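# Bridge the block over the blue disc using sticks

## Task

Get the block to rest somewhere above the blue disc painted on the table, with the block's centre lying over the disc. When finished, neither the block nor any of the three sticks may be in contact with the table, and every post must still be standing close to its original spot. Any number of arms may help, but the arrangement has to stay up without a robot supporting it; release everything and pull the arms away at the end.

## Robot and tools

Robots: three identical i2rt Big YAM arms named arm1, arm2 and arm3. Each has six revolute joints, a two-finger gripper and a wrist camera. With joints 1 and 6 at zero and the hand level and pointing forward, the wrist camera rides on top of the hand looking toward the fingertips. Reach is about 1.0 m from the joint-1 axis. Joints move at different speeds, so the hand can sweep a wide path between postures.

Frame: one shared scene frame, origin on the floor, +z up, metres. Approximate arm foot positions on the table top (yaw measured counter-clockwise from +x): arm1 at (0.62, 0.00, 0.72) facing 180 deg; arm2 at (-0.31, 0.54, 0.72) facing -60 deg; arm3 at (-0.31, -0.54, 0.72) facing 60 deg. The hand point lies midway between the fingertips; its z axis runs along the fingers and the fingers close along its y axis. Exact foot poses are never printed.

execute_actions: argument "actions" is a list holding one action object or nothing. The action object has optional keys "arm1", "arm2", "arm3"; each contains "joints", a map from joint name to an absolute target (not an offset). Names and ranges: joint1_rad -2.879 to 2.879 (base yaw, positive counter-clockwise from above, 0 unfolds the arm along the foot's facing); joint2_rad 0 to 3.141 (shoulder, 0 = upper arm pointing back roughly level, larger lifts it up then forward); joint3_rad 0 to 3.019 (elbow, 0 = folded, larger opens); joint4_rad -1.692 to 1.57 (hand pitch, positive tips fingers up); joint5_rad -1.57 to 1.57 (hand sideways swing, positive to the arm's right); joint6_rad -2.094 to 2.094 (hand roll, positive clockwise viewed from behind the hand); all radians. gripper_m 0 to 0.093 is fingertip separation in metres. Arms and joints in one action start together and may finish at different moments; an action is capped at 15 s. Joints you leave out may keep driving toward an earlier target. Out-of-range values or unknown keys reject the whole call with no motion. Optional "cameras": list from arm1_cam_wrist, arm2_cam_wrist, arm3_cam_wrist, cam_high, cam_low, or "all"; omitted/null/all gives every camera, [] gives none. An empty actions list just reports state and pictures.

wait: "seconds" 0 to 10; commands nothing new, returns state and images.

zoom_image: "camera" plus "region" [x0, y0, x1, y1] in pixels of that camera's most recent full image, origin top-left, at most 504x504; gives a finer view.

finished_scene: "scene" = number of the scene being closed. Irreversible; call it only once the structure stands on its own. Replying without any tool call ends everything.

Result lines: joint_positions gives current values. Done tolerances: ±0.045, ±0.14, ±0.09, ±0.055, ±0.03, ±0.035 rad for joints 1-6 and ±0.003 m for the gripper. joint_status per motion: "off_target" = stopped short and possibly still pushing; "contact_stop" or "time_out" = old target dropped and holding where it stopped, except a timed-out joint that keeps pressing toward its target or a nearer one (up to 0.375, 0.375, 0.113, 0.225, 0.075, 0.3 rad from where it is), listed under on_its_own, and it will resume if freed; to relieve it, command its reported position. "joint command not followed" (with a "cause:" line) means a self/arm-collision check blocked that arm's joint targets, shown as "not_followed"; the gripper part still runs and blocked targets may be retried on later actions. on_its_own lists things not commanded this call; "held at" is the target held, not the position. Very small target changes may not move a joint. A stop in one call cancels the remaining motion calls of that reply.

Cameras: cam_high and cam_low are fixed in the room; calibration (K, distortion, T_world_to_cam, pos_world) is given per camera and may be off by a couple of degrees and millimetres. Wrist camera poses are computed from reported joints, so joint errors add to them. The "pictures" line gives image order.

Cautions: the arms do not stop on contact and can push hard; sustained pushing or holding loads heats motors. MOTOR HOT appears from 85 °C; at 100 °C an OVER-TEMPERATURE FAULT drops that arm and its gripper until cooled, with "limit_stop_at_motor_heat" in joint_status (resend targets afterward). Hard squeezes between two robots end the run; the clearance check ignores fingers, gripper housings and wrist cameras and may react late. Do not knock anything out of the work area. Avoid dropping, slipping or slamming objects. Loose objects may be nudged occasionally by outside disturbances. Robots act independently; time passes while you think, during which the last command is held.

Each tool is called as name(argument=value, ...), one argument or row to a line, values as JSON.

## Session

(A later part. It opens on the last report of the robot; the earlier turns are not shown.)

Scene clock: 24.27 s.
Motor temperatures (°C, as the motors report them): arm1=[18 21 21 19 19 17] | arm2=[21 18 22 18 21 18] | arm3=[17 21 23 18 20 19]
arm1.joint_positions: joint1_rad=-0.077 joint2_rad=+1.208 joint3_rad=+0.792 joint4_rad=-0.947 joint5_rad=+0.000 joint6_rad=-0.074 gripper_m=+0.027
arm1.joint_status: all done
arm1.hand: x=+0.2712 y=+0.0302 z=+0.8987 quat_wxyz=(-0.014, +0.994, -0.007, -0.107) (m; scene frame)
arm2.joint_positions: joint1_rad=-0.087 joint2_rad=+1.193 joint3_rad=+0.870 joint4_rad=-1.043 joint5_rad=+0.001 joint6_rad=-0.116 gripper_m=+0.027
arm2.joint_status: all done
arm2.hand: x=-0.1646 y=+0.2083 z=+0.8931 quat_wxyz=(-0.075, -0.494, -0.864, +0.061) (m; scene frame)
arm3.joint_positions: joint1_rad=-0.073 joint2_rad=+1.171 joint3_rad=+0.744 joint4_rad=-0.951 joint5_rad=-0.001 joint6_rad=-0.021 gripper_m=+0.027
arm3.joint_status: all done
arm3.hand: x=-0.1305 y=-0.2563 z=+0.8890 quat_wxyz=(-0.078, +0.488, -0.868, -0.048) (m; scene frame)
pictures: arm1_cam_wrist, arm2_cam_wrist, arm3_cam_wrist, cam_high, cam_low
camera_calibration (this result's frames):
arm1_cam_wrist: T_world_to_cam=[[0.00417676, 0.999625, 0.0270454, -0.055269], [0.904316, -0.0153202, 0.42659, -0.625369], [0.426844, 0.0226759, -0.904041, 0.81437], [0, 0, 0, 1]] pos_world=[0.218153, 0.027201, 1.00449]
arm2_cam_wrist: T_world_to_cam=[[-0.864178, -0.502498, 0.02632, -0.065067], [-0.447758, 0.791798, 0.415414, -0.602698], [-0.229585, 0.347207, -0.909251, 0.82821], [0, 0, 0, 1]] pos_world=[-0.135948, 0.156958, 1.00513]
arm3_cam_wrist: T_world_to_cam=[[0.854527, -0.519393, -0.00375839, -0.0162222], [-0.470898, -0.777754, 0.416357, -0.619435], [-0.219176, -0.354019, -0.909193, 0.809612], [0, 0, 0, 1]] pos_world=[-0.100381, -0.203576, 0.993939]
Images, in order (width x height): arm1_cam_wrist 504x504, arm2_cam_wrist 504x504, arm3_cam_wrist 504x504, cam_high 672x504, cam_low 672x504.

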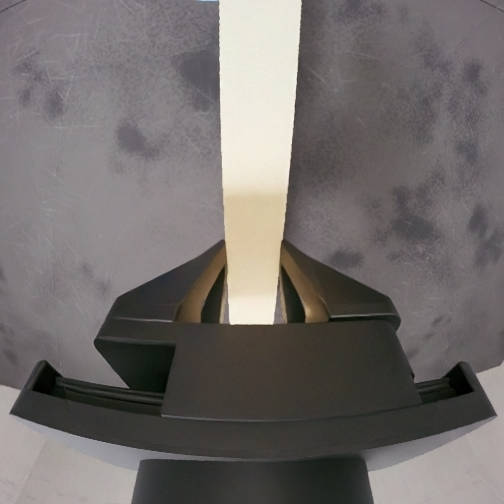

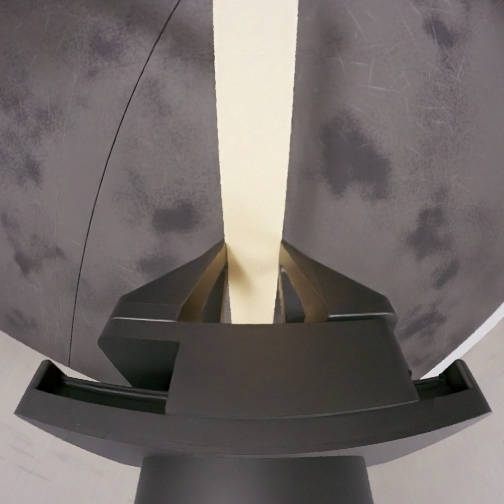

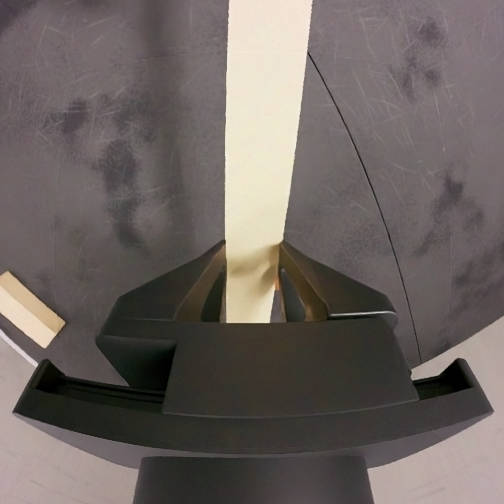

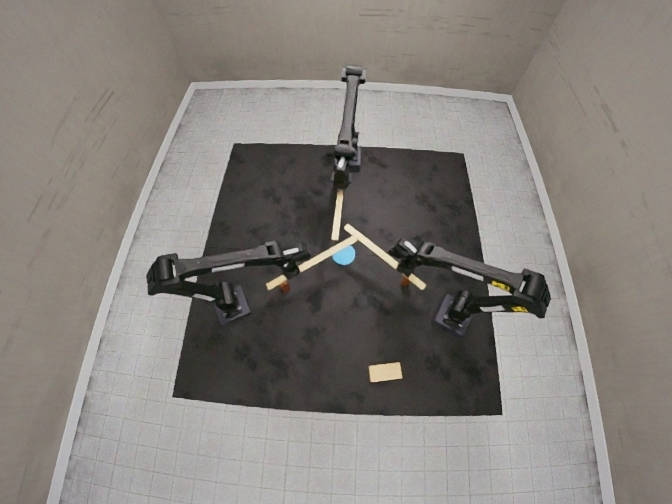

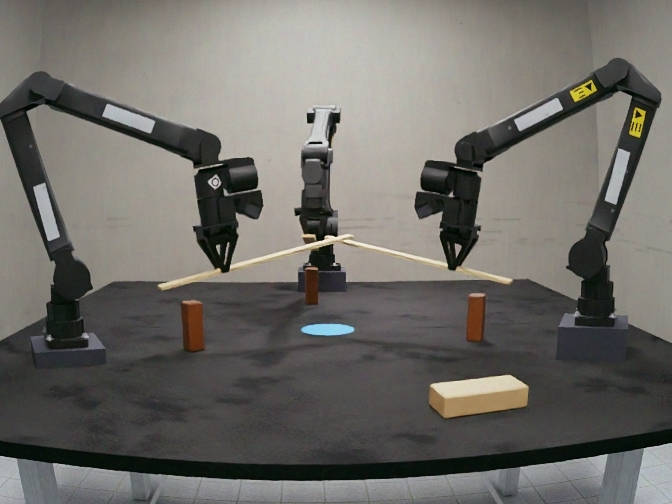

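execute_actions(
  actions=[
    {"arm1":{"joints":{"joint1_rad":-0.065,"joint2_rad":1.38,"joint3_rad":0.94,"joint4_rad":-0.875}},"arm2":{"joints":{"joint1_rad":-0.068,"joint2_rad":1.37,"joint3_rad":1.03,"joint4_rad":-0.98}},"arm3":{"joints":{"joint1_rad":-0.103,"joint2_rad":1.355,"joint3_rad":0.93,"joint4_rad":-0.9}}},
  ],
  cameras=["cam_high","cam_low"],
)

zoom_image(
  camera="cam_high",
  region=[250,160,450,310],
)

zoom_image(
  camera="cam_low",
  region=[150,200,530,360],
)

Scene clock: 25.97 s.
Motor temperatures (°C, as the motors report them): arm1=[18 20 21 19 19 17] | arm2=[21 18 22 18 21 18] | arm3=[17 21 24 18 20 19]
arm1.joint_positions: joint1_rad=-0.077 joint2_rad=+1.382 joint3_rad=+0.875 joint4_rad=-0.892 joint5_rad=+0.000 joint6_rad=-0.074 gripper_m=+0.027
arm1.joint_status: all done
arm1.hand: x=+0.2286 y=+0.0343 z=+0.8729 quat_wxyz=(-0.013, +0.996, -0.007, -0.089) (m; scene frame)
arm2.joint_positions: joint1_rad=-0.076 joint2_rad=+1.378 joint3_rad=+0.980 joint4_rad=-0.989 joint5_rad=+0.001 joint6_rad=-0.116 gripper_m=+0.027
arm2.joint_status: all done
arm2.hand: x=-0.1384 y=+0.1597 z=+0.8723 quat_wxyz=(-0.067, -0.490, -0.867, +0.054) (m; scene frame)
arm3.joint_positions: joint1_rad=-0.096 joint2_rad=+1.364 joint3_rad=+0.880 joint4_rad=-0.915 joint5_rad=-0.001 joint6_rad=-0.022 gripper_m=+0.027
arm3.joint_status: all done
arm3.hand: x=-0.0914 y=-0.2116 z=+0.8771 quat_wxyz=(-0.069, +0.479, -0.874, -0.042) (m; scene frame)
pictures: cam_high, cam_low
Images, in order (width x height): cam_high 672x504, cam_low 672x504.

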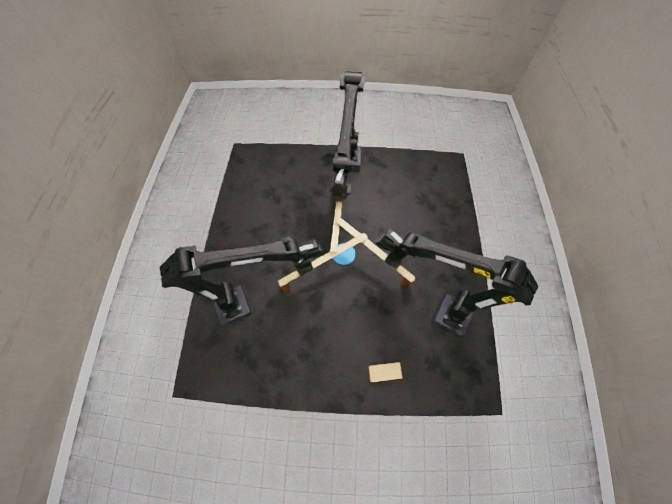

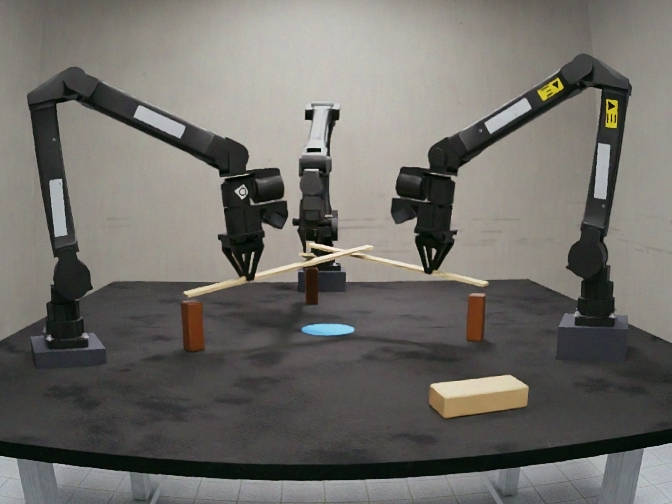

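Region (250, 160, 450, 310) of cam_high's 672x504 image, scaled by 2.520, with more detail than that image has; it fills the top 378 rows of this view, and the rest is white.

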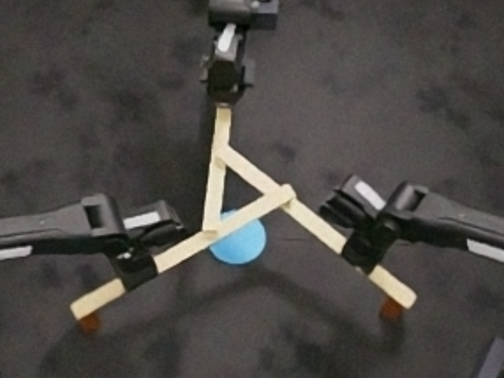

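Region (150, 200, 530, 360) of cam_low's 672x504 image, scaled by 1.326, with more detail than that image has; it fills the top 212 rows of this view, and the rest is white.

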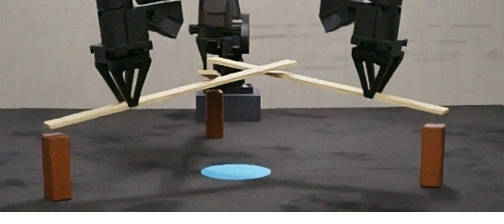

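execute_actions(
  actions=[
    {"arm1":{"joints":{"joint1_rad":-0.035,"joint6_rad":-0.115,"joint3_rad":0.97,"joint2_rad":1.42}},"arm2":{"joints":{"joint1_rad":-0.043,"joint6_rad":-0.155}},"arm3":{"joints":{"joint1_rad":-0.072,"joint6_rad":-0.075}}},
  ],
  cameras=["cam_high","cam_low"],
)

zoom_image(
  camera="cam_high",
  region=[250,160,450,310],
)

zoom_image(
  camera="cam_low",
  region=[150,200,530,360],
)

Scene clock: 27.17 s.
Motor temperatures (°C, as the motors report them): arm1=[18 20 21 19 19 17] | arm2=[21 18 22 18 21 18] | arm3=[17 21 24 18 20 19]
arm1.joint_positions: joint1_rad=-0.043 joint2_rad=+1.408 joint3_rad=+0.907 joint4_rad=-0.892 joint5_rad=+0.000 joint6_rad=-0.094 gripper_m=+0.027
arm1.joint_status: all done
arm1.hand: x=+0.2152 y=+0.0216 z=+0.8751 quat_wxyz=(-0.012, +0.995, +0.020, -0.092) (m; scene frame)
arm2.joint_positions: joint1_rad=-0.049 joint2_rad=+1.378 joint3_rad=+0.980 joint4_rad=-0.989 joint5_rad=+0.001 joint6_rad=-0.137 gripper_m=+0.027
arm2.joint_status: all done
arm2.hand: x=-0.1283 y=+0.1645 z=+0.8722 quat_wxyz=(-0.067, -0.469, -0.879, +0.054) (m; scene frame)
arm3.joint_positions: joint1_rad=-0.081 joint2_rad=+1.364 joint3_rad=+0.880 joint4_rad=-0.915 joint5_rad=-0.001 joint6_rad=-0.051 gripper_m=+0.027
arm3.joint_status: all done
arm3.hand: x=-0.0963 y=-0.2084 z=+0.8772 quat_wxyz=(-0.069, +0.498, -0.863, -0.041) (m; scene frame)
pictures: cam_high, cam_low
Images, in order (width x height): cam_high 672x504, cam_low 672x504.

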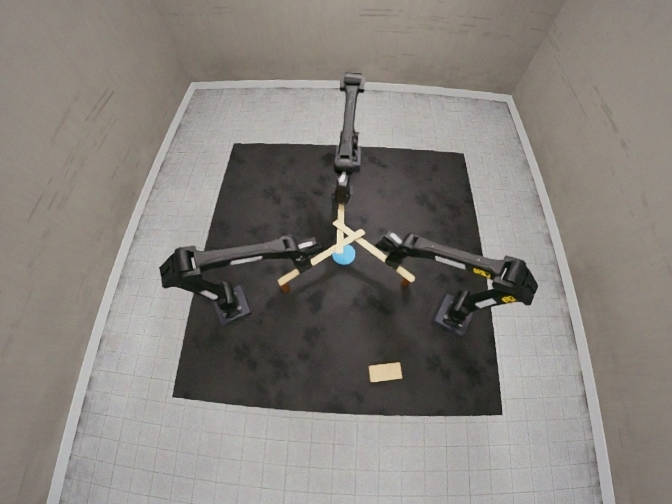

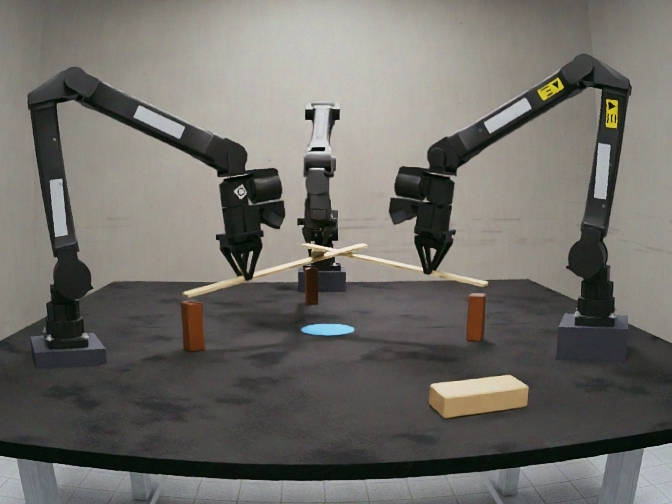

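Region (250, 160, 450, 310) of cam_high's 672x504 image, scaled by 2.520, with more detail than that image has; it fills the top 378 rows of this view, and the rest is white.

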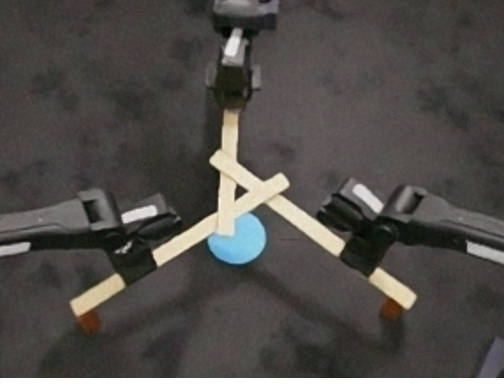

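Region (150, 200, 530, 360) of cam_low's 672x504 image, scaled by 1.326, with more detail than that image has; it fills the top 212 rows of this view, and the rest is white.

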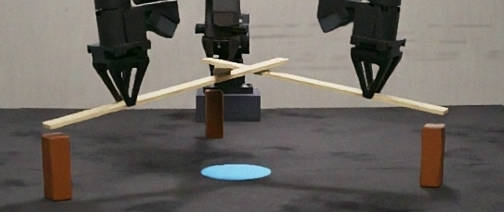

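execute_actions(
  actions=[
    {"arm1":{"joints":{"joint2_rad":1.48}},"arm2":{"joints":{"joint2_rad":1.44}},"arm3":{"joints":{"joint2_rad":1.435}}},
  ],
  cameras=["cam_high","cam_low"],
)

zoom_image(
  camera="cam_high",
  region=[250,160,450,310],
)

zoom_image(
  camera="cam_low",
  region=[150,200,530,360],
)

Scene clock: 28.40 s.
Motor temperatures (°C, as the motors report them): arm1=[18 20 22 19 19 17] | arm2=[21 18 23 18 21 18] | arm3=[17 21 24 18 20 19]
arm1.joint_positions: joint1_rad=-0.043 joint2_rad=+1.470 joint3_rad=+0.914 joint4_rad=-0.887 joint5_rad=+0.002 joint6_rad=-0.095 gripper_m=+0.027
arm1.joint_status: all done
arm1.hand: x=+0.2142 y=+0.0223 z=+0.8538 quat_wxyz=(-0.012, +0.997, +0.020, -0.067) (m; scene frame)
arm2.joint_positions: joint1_rad=-0.049 joint2_rad=+1.428 joint3_rad=+0.984 joint4_rad=-0.989 joint5_rad=+0.005 joint6_rad=-0.136 gripper_m=+0.027
arm2.joint_status: all done
arm2.hand: x=-0.1287 y=+0.1634 z=+0.8540 quat_wxyz=(-0.047, -0.470, -0.880, +0.042) (m; scene frame)
arm3.joint_positions: joint1_rad=-0.081 joint2_rad=+1.437 joint3_rad=+0.884 joint4_rad=-0.912 joint5_rad=+0.001 joint6_rad=-0.051 gripper_m=+0.027
arm3.joint_status: all done
arm3.hand: x=-0.0971 y=-0.2100 z=+0.8514 quat_wxyz=(-0.040, +0.499, -0.865, -0.025) (m; scene frame)
pictures: cam_high, cam_low
Images, in order (width x height): cam_high 672x504, cam_low 672x504.

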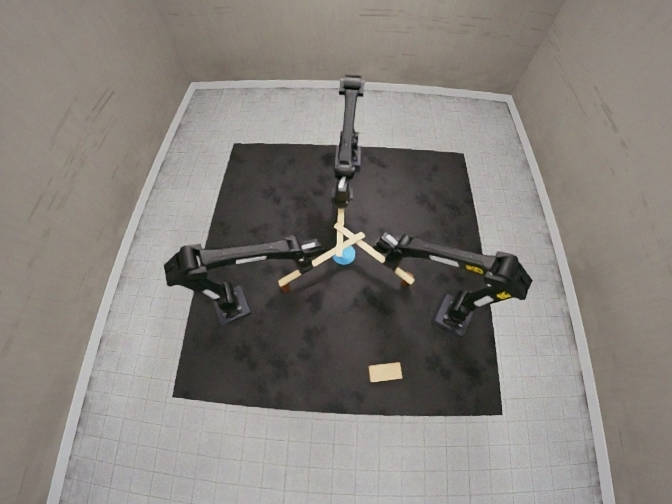

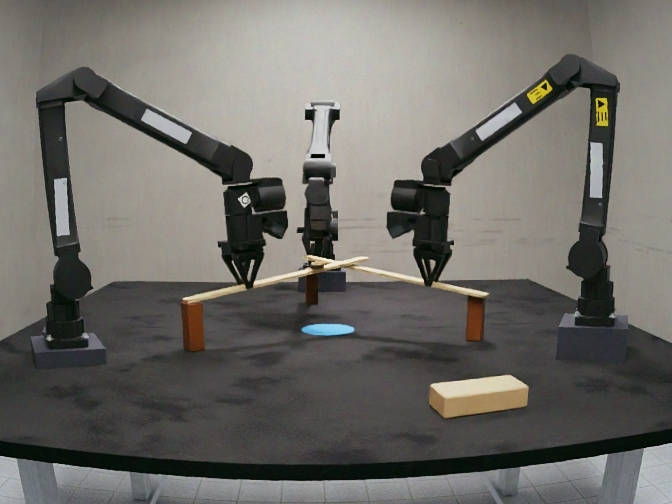

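Region (250, 160, 450, 310) of cam_high's 672x504 image, scaled by 2.520, with more detail than that image has; it fills the top 378 rows of this view, and the rest is white.

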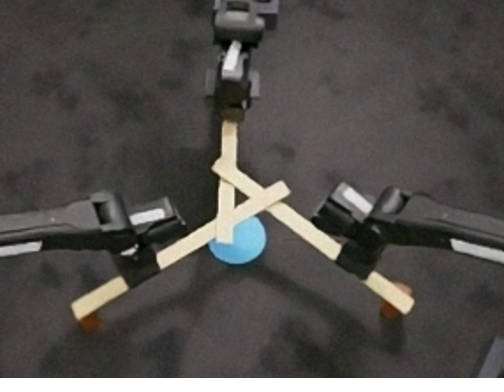

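Region (150, 200, 530, 360) of cam_low's 672x504 image, scaled by 1.326, with more detail than that image has; it fills the top 212 rows of this view, and the rest is white.

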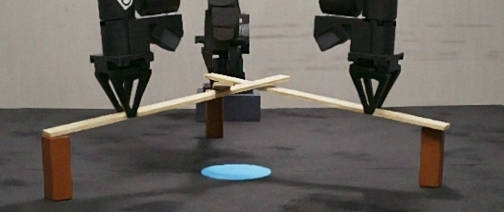

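execute_actions(
  actions=[
    {"arm1":{"joints":{"gripper_m":0.045}},"arm2":{"joints":{"gripper_m":0.045}},"arm3":{"joints":{"gripper_m":0.045}}},
  ],
  cameras=["cam_low"],
)

execute_actions(
  actions=[
    {"arm1":{"joints":{"joint2_rad":0.8}},"arm2":{"joints":{"joint2_rad":0.8}},"arm3":{"joints":{"joint2_rad":1.1,"gripper_m":0.093}}},
  ],
)

zoom_image(
  camera="cam_high",
  region=[250,160,450,310],
)

Scene clock: 29.37 s.
Motor temperatures (°C, as the motors report them): arm1=[18 20 22 19 19 17] | arm2=[21 18 23 18 21 18] | arm3=[17 21 24 18 20 19]
arm1.joint_positions: joint1_rad=-0.043 joint2_rad=+1.470 joint3_rad=+0.914 joint4_rad=-0.887 joint5_rad=+0.002 joint6_rad=-0.100 gripper_m=+0.045
arm1.joint_status: all done
arm1.hand: x=+0.2142 y=+0.0223 z=+0.8538 quat_wxyz=(-0.012, +0.997, +0.023, -0.067) (m; scene frame)
arm2.joint_positions: joint1_rad=-0.049 joint2_rad=+1.428 joint3_rad=+0.984 joint4_rad=-0.989 joint5_rad=+0.003 joint6_rad=-0.146 gripper_m=+0.045
arm2.joint_status: all done
arm2.hand: x=-0.1284 y=+0.1636 z=+0.8540 quat_wxyz=(-0.047, -0.466, -0.883, +0.041) (m; scene frame)
arm3.joint_positions: joint1_rad=-0.081 joint2_rad=+1.437 joint3_rad=+0.884 joint4_rad=-0.912 joint5_rad=+0.001 joint6_rad=-0.062 gripper_m=+0.045
arm3.joint_status: all done
arm3.hand: x=-0.0971 y=-0.2100 z=+0.8514 quat_wxyz=(-0.040, +0.504, -0.862, -0.024) (m; scene frame)
pictures: cam_low
Images, in order (width x height): cam_low 672x504.

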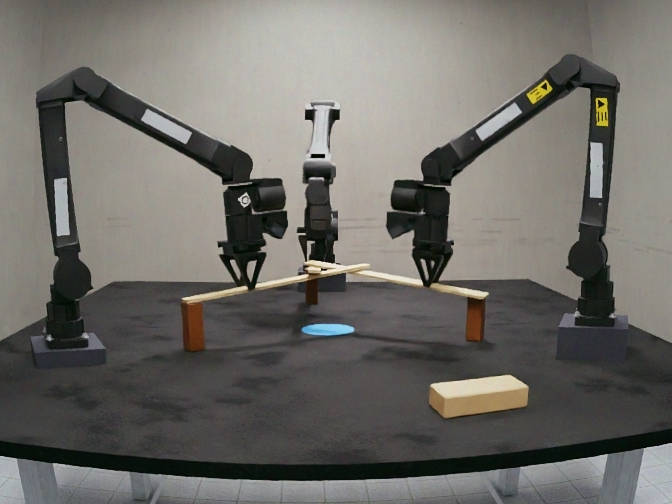

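Scene clock: 30.80 s.
Motor temperatures (°C, as the motors report them): arm1=[18 20 22 19 19 17] | arm2=[21 18 23 18 21 18] | arm3=[17 21 25 18 20 19]
arm1.joint_positions: joint1_rad=-0.043 joint2_rad=+0.797 joint3_rad=+0.915 joint4_rad=-0.887 joint5_rad=+0.002 joint6_rad=-0.101 gripper_m=+0.045
arm1.joint_status: all done
arm1.hand: x=+0.2611 y=+0.0168 z=+1.1081 quat_wxyz=(-0.037, +0.919, +0.023, -0.393) (m; scene frame)
arm2.joint_positions: joint1_rad=-0.049 joint2_rad=+0.793 joint3_rad=+0.989 joint4_rad=-0.989 joint5_rad=+0.003 joint6_rad=-0.146 gripper_m=+0.045
arm2.joint_status: all done
arm2.hand: x=-0.1525 y=+0.2176 z=+1.0947 quat_wxyz=(-0.299, -0.432, -0.821, +0.225) (m; scene frame)
arm3.joint_positions: joint1_rad=-0.081 joint2_rad=+1.092 joint3_rad=+0.884 joint4_rad=-0.912 joint5_rad=+0.001 joint6_rad=-0.063 gripper_m=+0.093
arm3.joint_status: all done
arm3.hand: x=-0.0958 y=-0.2102 z=+0.9792 quat_wxyz=(-0.192, +0.492, -0.843, -0.101) (m; scene frame)
pictures: arm1_cam_wrist, arm2_cam_wrist, arm3_cam_wrist, cam_high, cam_low
camera_calibration (this result's frames):
arm1_cam_wrist: T_world_to_cam=[[-0.0237203, 0.995403, 0.0927866, -0.112937], [0.988036, 0.0374892, -0.149595, -0.0900679], [-0.152385, 0.0881281, -0.984384, 1.24745], [0, 0, 0, 1]] pos_world=[0.276404, 0.00585905, 1.22497]
arm2_cam_wrist: T_world_to_cam=[[-0.843186, -0.527061, 0.106037, -0.13397], [-0.537407, 0.831865, -0.138546, -0.104417], [-0.0151868, -0.173805, -0.984663, 1.23969], [0, 0, 0, 1]] pos_world=[-0.15025, 0.231715, 1.22042]
arm3_cam_wrist: T_world_to_cam=[[0.867791, -0.496472, 0.0213329, -0.0400295], [-0.492293, -0.853049, 0.173074, -0.38449], [-0.0677285, -0.160694, -0.984678, 1.0446], [0, 0, 0, 1]] pos_world=[-0.0837952, -0.180001, 1.096]
Images, in order (width x height): arm1_cam_wrist 504x504, arm2_cam_wrist 504x504, arm3_cam_wrist 504x504, cam_high 672x504, cam_low 672x504.

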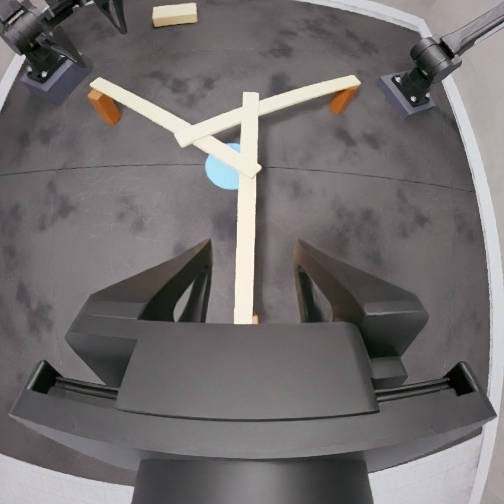

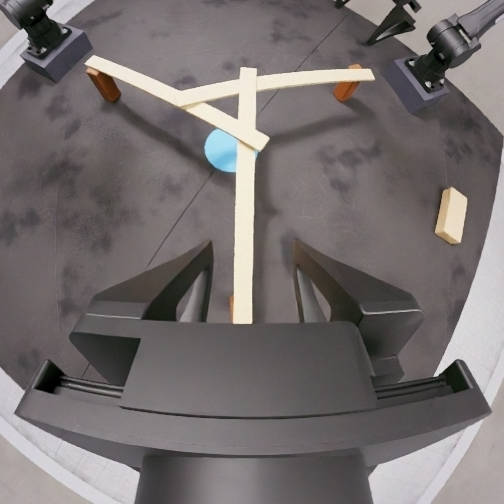

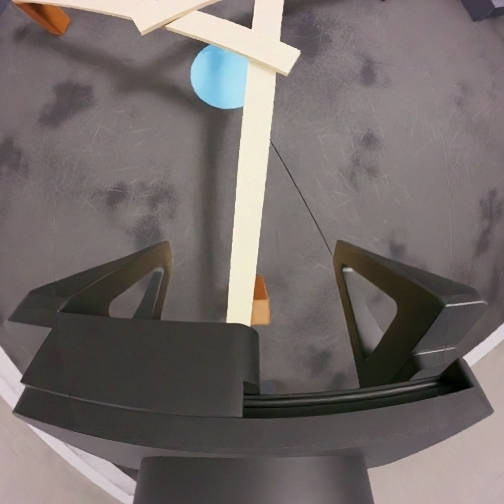

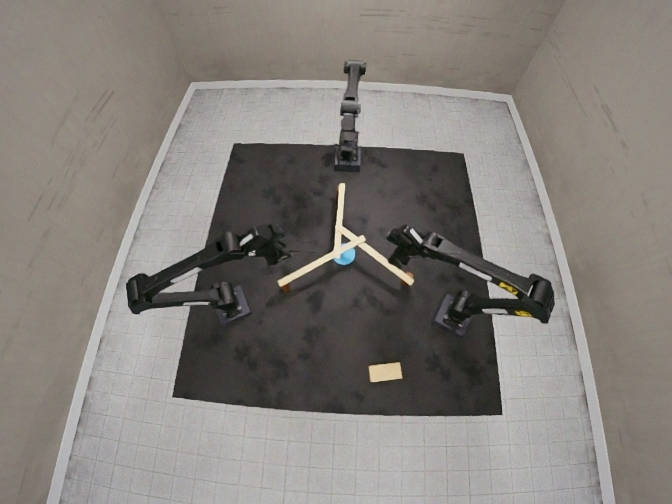

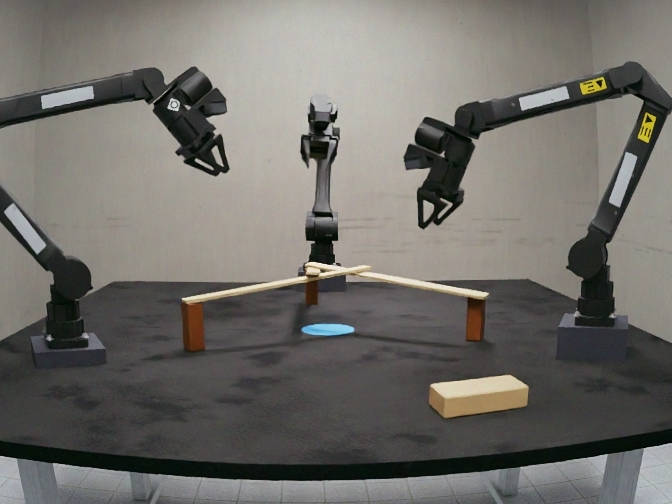

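Region (250, 160, 450, 310) of cam_high's 672x504 image, scaled by 2.520, with more detail than that image has; it fills the top 378 rows of this view, and the rest is white.

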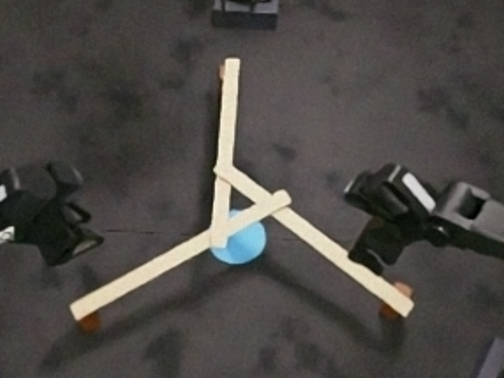

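execute_actions(
  actions=[
    {"arm3":{"joints":{"joint2_rad":1.43,"gripper_m":0.05}}},
  ],
  cameras=[],
)

execute_actions(
  actions=[
    {"arm3":{"joints":{"gripper_m":0}}},
  ],
  cameras=[],
)

execute_actions(
  actions=[
    {"arm3":{"joints":{"joint3_rad":0.975}}},
  ],
  cameras=["cam_low","arm3_cam_wrist"],
)

Scene clock: 32.53 s.
Motor temperatures (°C, as the motors report them): arm1=[18 20 23 19 19 17] | arm2=[21 18 24 18 21 18] | arm3=[17 21 25 18 20 19]
arm1.joint_positions: joint1_rad=-0.043 joint2_rad=+0.797 joint3_rad=+0.915 joint4_rad=-0.887 joint5_rad=+0.002 joint6_rad=-0.101 gripper_m=+0.045
arm1.joint_status: not commanded
arm1.hand: x=+0.2611 y=+0.0168 z=+1.1081 quat_wxyz=(-0.037, +0.919, +0.023, -0.393) (m; scene frame)
arm2.joint_positions: joint1_rad=-0.049 joint2_rad=+0.793 joint3_rad=+0.989 joint4_rad=-0.989 joint5_rad=+0.003 joint6_rad=-0.146 gripper_m=+0.045
arm2.joint_status: not commanded
arm2.hand: x=-0.1525 y=+0.2176 z=+1.0947 quat_wxyz=(-0.299, -0.432, -0.821, +0.225) (m; scene frame)
arm3.joint_positions: joint1_rad=-0.081 joint2_rad=+1.448 joint3_rad=+0.884 joint4_rad=-0.912 joint5_rad=+0.001 joint6_rad=-0.063 gripper_m=+0.050
arm3.joint_status: all done
arm3.hand: x=-0.0974 y=-0.2104 z=+0.8478 quat_wxyz=(-0.035, +0.505, -0.862, -0.022) (m; scene frame)
pictures: none
No camera images: the call's "cameras" was empty. Leave "cameras" out to get every camera's image.

Scene clock: 33.13 s.
Motor temperatures (°C, as the motors report them): arm1=[18 20 23 19 19 17] | arm2=[21 18 24 18 21 18] | arm3=[17 21 25 18 20 19]
arm1.joint_positions: joint1_rad=-0.043 joint2_rad=+0.797 joint3_rad=+0.915 joint4_rad=-0.887 joint5_rad=+0.002 joint6_rad=-0.101 gripper_m=+0.045
arm1.joint_status: not commanded
arm1.hand: x=+0.2611 y=+0.0168 z=+1.1081 quat_wxyz=(-0.037, +0.919, +0.023, -0.393) (m; scene frame)
arm2.joint_positions: joint1_rad=-0.049 joint2_rad=+0.793 joint3_rad=+0.989 joint4_rad=-0.989 joint5_rad=+0.003 joint6_rad=-0.146 gripper_m=+0.045
arm2.joint_status: not commanded
arm2.hand: x=-0.1525 y=+0.2176 z=+1.0947 quat_wxyz=(-0.299, -0.432, -0.821, +0.225) (m; scene frame)
arm3.joint_positions: joint1_rad=-0.080 joint2_rad=+1.448 joint3_rad=+0.884 joint4_rad=-0.912 joint5_rad=+0.001 joint6_rad=-0.064 gripper_m=+0.027
arm3.joint_status: gripper_m off_target (ended at +0.027, target +0.000)
arm3.hand: x=-0.0977 y=-0.2102 z=+0.8478 quat_wxyz=(-0.035, +0.505, -0.862, -0.022) (m; scene frame)
pictures: none
No camera images: the call's "cameras" was empty. Leave "cameras" out to get every camera's image.

Scene clock: 33.80 s.
Motor temperatures (°C, as the motors report them): arm1=[18 20 23 19 19 17] | arm2=[21 18 24 18 21 18] | arm3=[17 21 25 18 20 19]
arm1.joint_positions: joint1_rad=-0.043 joint2_rad=+0.797 joint3_rad=+0.915 joint4_rad=-0.887 joint5_rad=+0.002 joint6_rad=-0.101 gripper_m=+0.045
arm1.joint_status: not commanded
arm1.hand: x=+0.2611 y=+0.0168 z=+1.1081 quat_wxyz=(-0.037, +0.919, +0.023, -0.393) (m; scene frame)
arm2.joint_positions: joint1_rad=-0.049 joint2_rad=+0.793 joint3_rad=+0.989 joint4_rad=-0.989 joint5_rad=+0.003 joint6_rad=-0.146 gripper_m=+0.045
arm2.joint_status: not commanded
arm2.hand: x=-0.1525 y=+0.2176 z=+1.0947 quat_wxyz=(-0.299, -0.432, -0.821, +0.225) (m; scene frame)
arm3.joint_positions: joint1_rad=-0.080 joint2_rad=+1.448 joint3_rad=+0.920 joint4_rad=-0.912 joint5_rad=+0.001 joint6_rad=-0.064 gripper_m=+0.027
arm3.joint_status: all done
arm3.hand: x=-0.0889 y=-0.1968 z=+0.8603 quat_wxyz=(-0.051, +0.505, -0.861, -0.030) (m; scene frame)
pictures: arm3_cam_wrist, cam_low
camera_calibration (this result's frames):
arm3_cam_wrist: T_world_to_cam=[[0.872094, -0.489332, 0.00244405, -0.0188263], [-0.432222, -0.76795, 0.472692, -0.584722], [-0.229426, -0.413288, -0.881225, 0.777013], [0, 0, 0, 1]] pos_world=[-0.0580443, -0.13712, 0.961162]
Images, in order (width x height): arm3_cam_wrist 504x504, cam_low 672x504.

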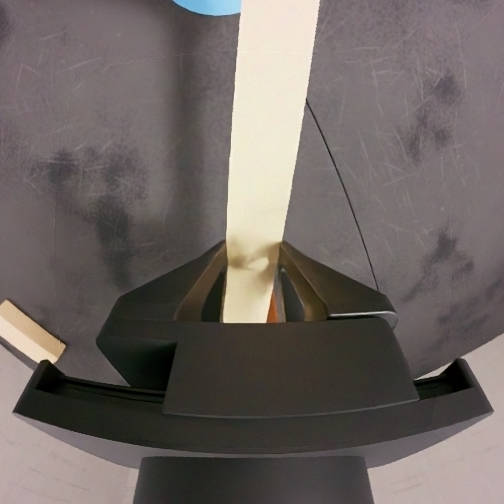

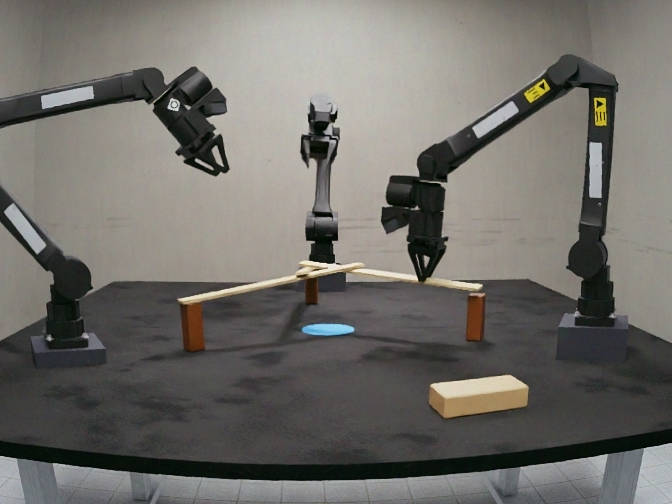

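execute_actions(
  actions=[
    {"arm3":{"joints":{"joint1_rad":-0.11,"joint6_rad":-0.16}}},
  ],
  cameras=[],
)

execute_actions(
  actions=[
    {"arm3":{"joints":{"joint2_rad":1.5}}},
  ],
  cameras=["cam_low","cam_high","arm3_cam_wrist"],
)

zoom_image(
  camera="cam_high",
  region=[250,160,450,310],
)

Scene clock: 35.03 s.
Motor temperatures (°C, as the motors report them): arm1=[18 20 24 19 19 17] | arm2=[21 18 24 18 21 18] | arm3=[17 21 26 18 20 19]
arm1.joint_positions: joint1_rad=-0.043 joint2_rad=+0.797 joint3_rad=+0.915 joint4_rad=-0.887 joint5_rad=+0.002 joint6_rad=-0.101 gripper_m=+0.045
arm1.joint_status: not commanded
arm1.hand: x=+0.2611 y=+0.0168 z=+1.1081 quat_wxyz=(-0.037, +0.919, +0.023, -0.393) (m; scene frame)
arm2.joint_positions: joint1_rad=-0.049 joint2_rad=+0.793 joint3_rad=+0.989 joint4_rad=-0.989 joint5_rad=+0.003 joint6_rad=-0.146 gripper_m=+0.045
arm2.joint_status: not commanded
arm2.hand: x=-0.1525 y=+0.2176 z=+1.0947 quat_wxyz=(-0.299, -0.432, -0.821, +0.225) (m; scene frame)
arm3.joint_positions: joint1_rad=-0.104 joint2_rad=+1.448 joint3_rad=+0.920 joint4_rad=-0.912 joint5_rad=+0.001 joint6_rad=-0.145 gripper_m=+0.027
arm3.joint_status: all done
arm3.hand: x=-0.0810 y=-0.2020 z=+0.8602 quat_wxyz=(-0.053, +0.530, -0.846, -0.028) (m; scene frame)
pictures: none
No camera images: the call's "cameras" was empty. Leave "cameras" out to get every camera's image.

Scene clock: 35.83 s.
Motor temperatures (°C, as the motors report them): arm1=[18 20 24 19 19 17] | arm2=[21 18 24 18 21 18] | arm3=[17 21 26 18 20 19]
arm1.joint_positions: joint1_rad=-0.043 joint2_rad=+0.797 joint3_rad=+0.915 joint4_rad=-0.887 joint5_rad=+0.002 joint6_rad=-0.101 gripper_m=+0.045
arm1.joint_status: not commanded
arm1.hand: x=+0.2611 y=+0.0168 z=+1.1081 quat_wxyz=(-0.037, +0.919, +0.023, -0.393) (m; scene frame)
arm2.joint_positions: joint1_rad=-0.049 joint2_rad=+0.793 joint3_rad=+0.989 joint4_rad=-0.989 joint5_rad=+0.003 joint6_rad=-0.146 gripper_m=+0.045
arm2.joint_status: not commanded
arm2.hand: x=-0.1525 y=+0.2176 z=+1.0947 quat_wxyz=(-0.299, -0.432, -0.821, +0.225) (m; scene frame)
arm3.joint_positions: joint1_rad=-0.104 joint2_rad=+1.491 joint3_rad=+0.933 joint4_rad=-0.912 joint5_rad=-0.001 joint6_rad=-0.147 gripper_m=+0.027
arm3.joint_status: all done
arm3.hand: x=-0.0797 y=-0.1993 z=+0.8480 quat_wxyz=(-0.038, +0.531, -0.846, -0.022) (m; scene frame)
pictures: arm3_cam_wrist, cam_high, cam_low
camera_calibration (this result's frames):
arm3_cam_wrist: T_world_to_cam=[[0.899876, -0.4361, 0.00629321, -0.018459], [-0.380671, -0.778295, 0.499345, -0.59739], [-0.212867, -0.451745, -0.86638, 0.748407], [0, 0, 0, 1]] pos_world=[-0.0514875, -0.134907, 0.946825]
Images, in order (width x height): arm3_cam_wrist 504x504, cam_high 672x504, cam_low 672x504.

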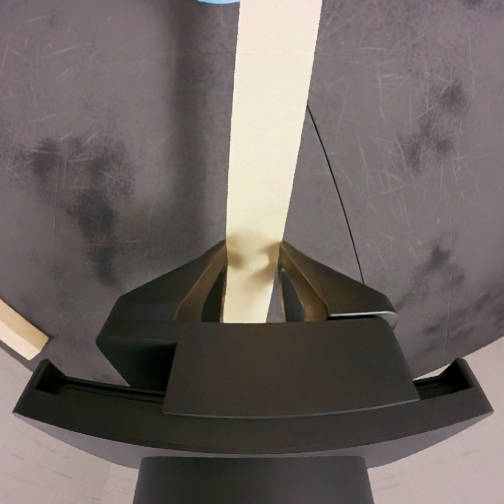

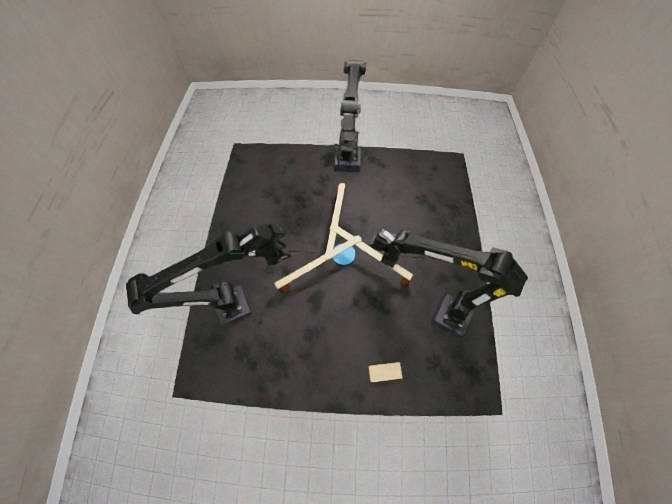

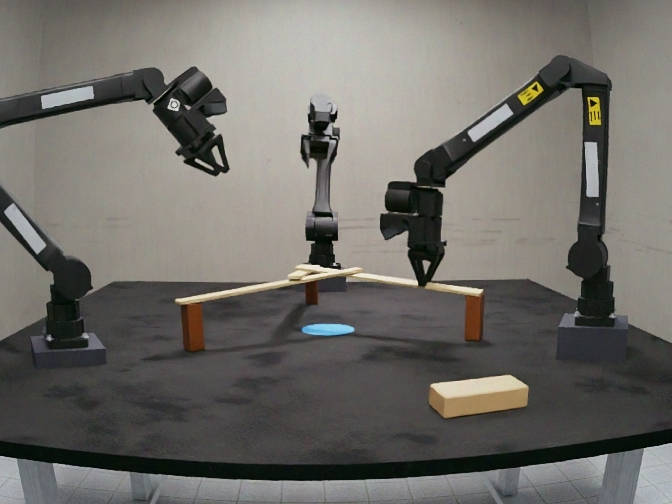

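Region (250, 160, 450, 310) of cam_high's 672x504 image, scaled by 2.520, with more detail than that image has; it fills the top 378 rows of this view, and the rest is white.

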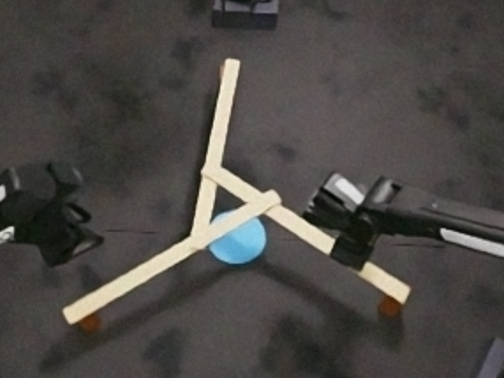

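execute_actions(
  actions=[
    {"arm1":{"joints":{"joint1_rad":-0.08,"joint6_rad":-0.02,"joint2_rad":1.46,"gripper_m":0.07}},"arm2":{"joints":{"joint2_rad":1.42,"gripper_m":0.07}}},
  ],
  cameras=["arm1_cam_wrist","arm2_cam_wrist"],
)

Scene clock: 37.53 s.
Motor temperatures (°C, as the motors report them): arm1=[18 20 24 19 19 17] | arm2=[21 18 25 18 21 18] | arm3=[17 21 26 18 20 19]
arm1.joint_positions: joint1_rad=-0.070 joint2_rad=+1.457 joint3_rad=+0.915 joint4_rad=-0.887 joint5_rad=+0.002 joint6_rad=-0.034 gripper_m=+0.070
arm1.joint_status: all done
arm1.hand: x=+0.2135 y=+0.0333 z=+0.8594 quat_wxyz=(-0.011, +0.997, -0.023, -0.075) (m; scene frame)
arm2.joint_positions: joint1_rad=-0.049 joint2_rad=+1.426 joint3_rad=+0.989 joint4_rad=-0.989 joint5_rad=+0.003 joint6_rad=-0.147 gripper_m=+0.070
arm2.joint_status: all done
arm2.hand: x=-0.1274 y=+0.1616 z=+0.8567 quat_wxyz=(-0.050, -0.465, -0.883, +0.043) (m; scene frame)
arm3.joint_positions: joint1_rad=-0.104 joint2_rad=+1.491 joint3_rad=+0.933 joint4_rad=-0.912 joint5_rad=-0.001 joint6_rad=-0.147 gripper_m=+0.027
arm3.joint_status: not commanded
arm3.hand: x=-0.0797 y=-0.1993 z=+0.8480 quat_wxyz=(-0.038, +0.531, -0.846, -0.022) (m; scene frame)
pictures: arm1_cam_wrist, arm2_cam_wrist
camera_calibration (this result's frames):
arm1_cam_wrist: T_world_to_cam=[[0.0355862, 0.999213, 0.0175222, -0.0555723], [0.873826, -0.039619, 0.484622, -0.598956], [0.484935, -0.00193451, -0.874548, 0.766542], [0, 0, 0, 1]] pos_world=[0.153638, 0.0332814, 0.961619]
arm2_cam_wrist: T_world_to_cam=[[-0.827064, -0.561551, 0.025013, -0.0400276], [-0.48595, 0.736664, 0.470296, -0.576932], [-0.282522, 0.37681, -0.882154, 0.785136], [0, 0, 0, 1]] pos_world=[-0.0916474, 0.106681, 0.964941]
Images, in order (width x height): arm1_cam_wrist 504x504, arm2_cam_wrist 504x504.

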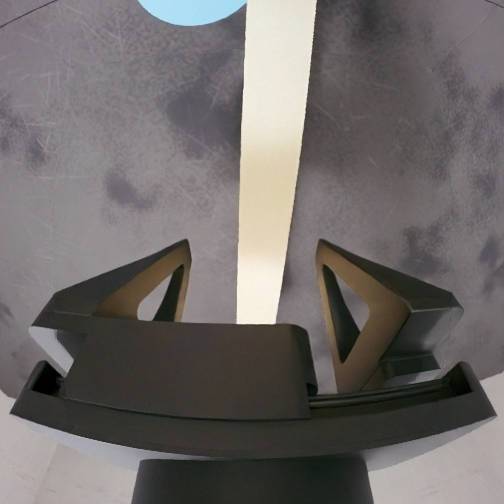

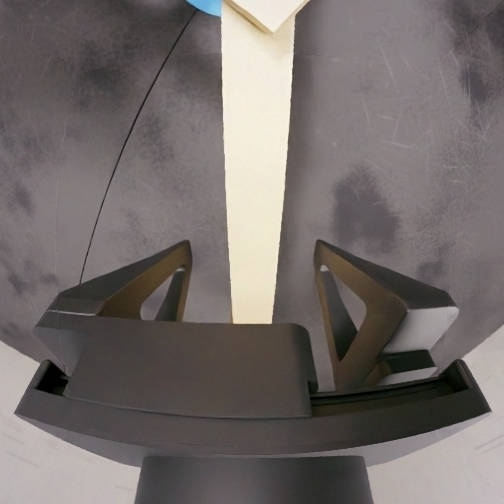

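execute_actions(
  actions=[
    {"arm1":{"joints":{"joint1_rad":-0.095,"joint6_rad":0.03,"joint2_rad":1.51}},"arm2":{"joints":{"joint2_rad":1.475}}},
  ],
  cameras=[],
)

execute_actions(
  actions=[
    {"arm1":{"joints":{"gripper_m":0}},"arm2":{"joints":{"gripper_m":0}}},
  ],
  cameras=["arm1_cam_wrist","arm2_cam_wrist","cam_low"],
)

Scene clock: 38.70 s.
Motor temperatures (°C, as the motors report them): arm1=[18 20 24 19 19 17] | arm2=[21 18 25 18 21 18] | arm3=[17 21 26 18 20 19]
arm1.joint_positions: joint1_rad=-0.084 joint2_rad=+1.502 joint3_rad=+0.915 joint4_rad=-0.887 joint5_rad=+0.002 joint6_rad=+0.015 gripper_m=+0.070
arm1.joint_status: all done
arm1.hand: x=+0.2167 y=+0.0388 z=+0.8424 quat_wxyz=(-0.008, +0.997, -0.055, -0.053) (m; scene frame)
arm2.joint_positions: joint1_rad=-0.049 joint2_rad=+1.470 joint3_rad=+0.989 joint4_rad=-0.989 joint5_rad=+0.003 joint6_rad=-0.147 gripper_m=+0.070
arm2.joint_status: all done
arm2.hand: x=-0.1281 y=+0.1629 z=+0.8395 quat_wxyz=(-0.033, -0.466, -0.884, +0.031) (m; scene frame)
arm3.joint_positions: joint1_rad=-0.104 joint2_rad=+1.491 joint3_rad=+0.933 joint4_rad=-0.912 joint5_rad=-0.001 joint6_rad=-0.147 gripper_m=+0.027
arm3.joint_status: not commanded
arm3.hand: x=-0.0797 y=-0.1993 z=+0.8480 quat_wxyz=(-0.038, +0.531, -0.846, -0.022) (m; scene frame)
pictures: none
No camera images: the call's "cameras" was empty. Leave "cameras" out to get every camera's image.

Scene clock: 39.37 s.
Motor temperatures (°C, as the motors report them): arm1=[18 20 24 19 19 17] | arm2=[21 18 25 18 21 18] | arm3=[17 21 26 18 20 19]
arm1.joint_positions: joint1_rad=-0.084 joint2_rad=+1.502 joint3_rad=+0.915 joint4_rad=-0.887 joint5_rad=+0.002 joint6_rad=+0.017 gripper_m=+0.027
arm1.joint_status: gripper_m off_target (ended at +0.027, target +0.000)
arm1.hand: x=+0.2167 y=+0.0388 z=+0.8424 quat_wxyz=(-0.008, +0.997, -0.056, -0.053) (m; scene frame)
arm2.joint_positions: joint1_rad=-0.049 joint2_rad=+1.470 joint3_rad=+0.989 joint4_rad=-0.989 joint5_rad=+0.003 joint6_rad=-0.147 gripper_m=+0.028
arm2.joint_status: gripper_m off_target (ended at +0.028, target +0.000)
arm2.hand: x=-0.1281 y=+0.1629 z=+0.8395 quat_wxyz=(-0.033, -0.466, -0.884, +0.031) (m; scene frame)
arm3.joint_positions: joint1_rad=-0.104 joint2_rad=+1.491 joint3_rad=+0.933 joint4_rad=-0.912 joint5_rad=-0.001 joint6_rad=-0.147 gripper_m=+0.027
arm3.joint_status: not commanded
arm3.hand: x=-0.0797 y=-0.1993 z=+0.8480 quat_wxyz=(-0.038, +0.531, -0.846, -0.022) (m; scene frame)
pictures: arm1_cam_wrist, arm2_cam_wrist, cam_low
camera_calibration (this result's frames):
arm1_cam_wrist: T_world_to_cam=[[0.0997652, 0.994961, 0.00995445, -0.0682675], [0.848115, -0.0902641, 0.522066, -0.617343], [0.520334, -0.0436415, -0.852847, 0.725769], [0, 0, 0, 1]] pos_world=[0.152746, 0.0438733, 0.941943]
arm2_cam_wrist: T_world_to_cam=[[-0.826628, -0.562435, 0.0187607, -0.0340725], [-0.476554, 0.717358, 0.508227, -0.597632], [-0.299303, 0.411174, -0.861019, 0.743728], [0, 0, 0, 1]] pos_world=[-0.0903689, 0.103751, 0.944736]
Images, in order (width x height): arm1_cam_wrist 504x504, arm2_cam_wrist 504x504, cam_low 672x504.

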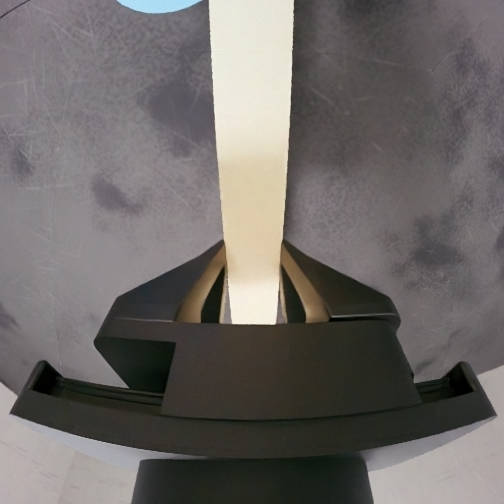

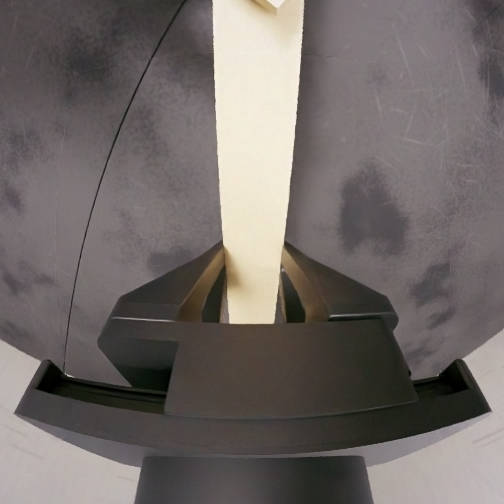

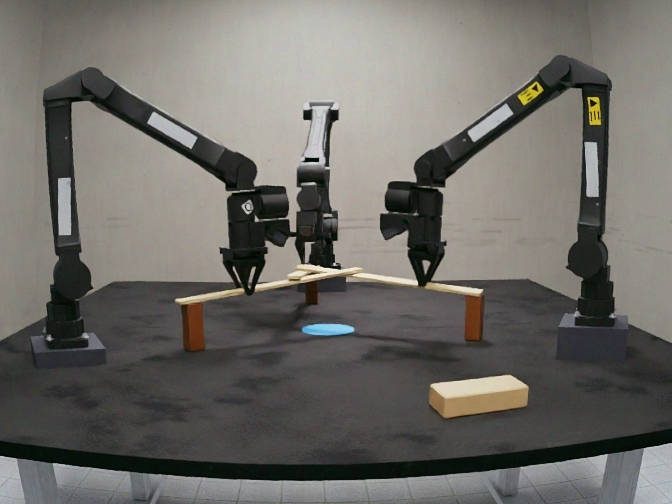

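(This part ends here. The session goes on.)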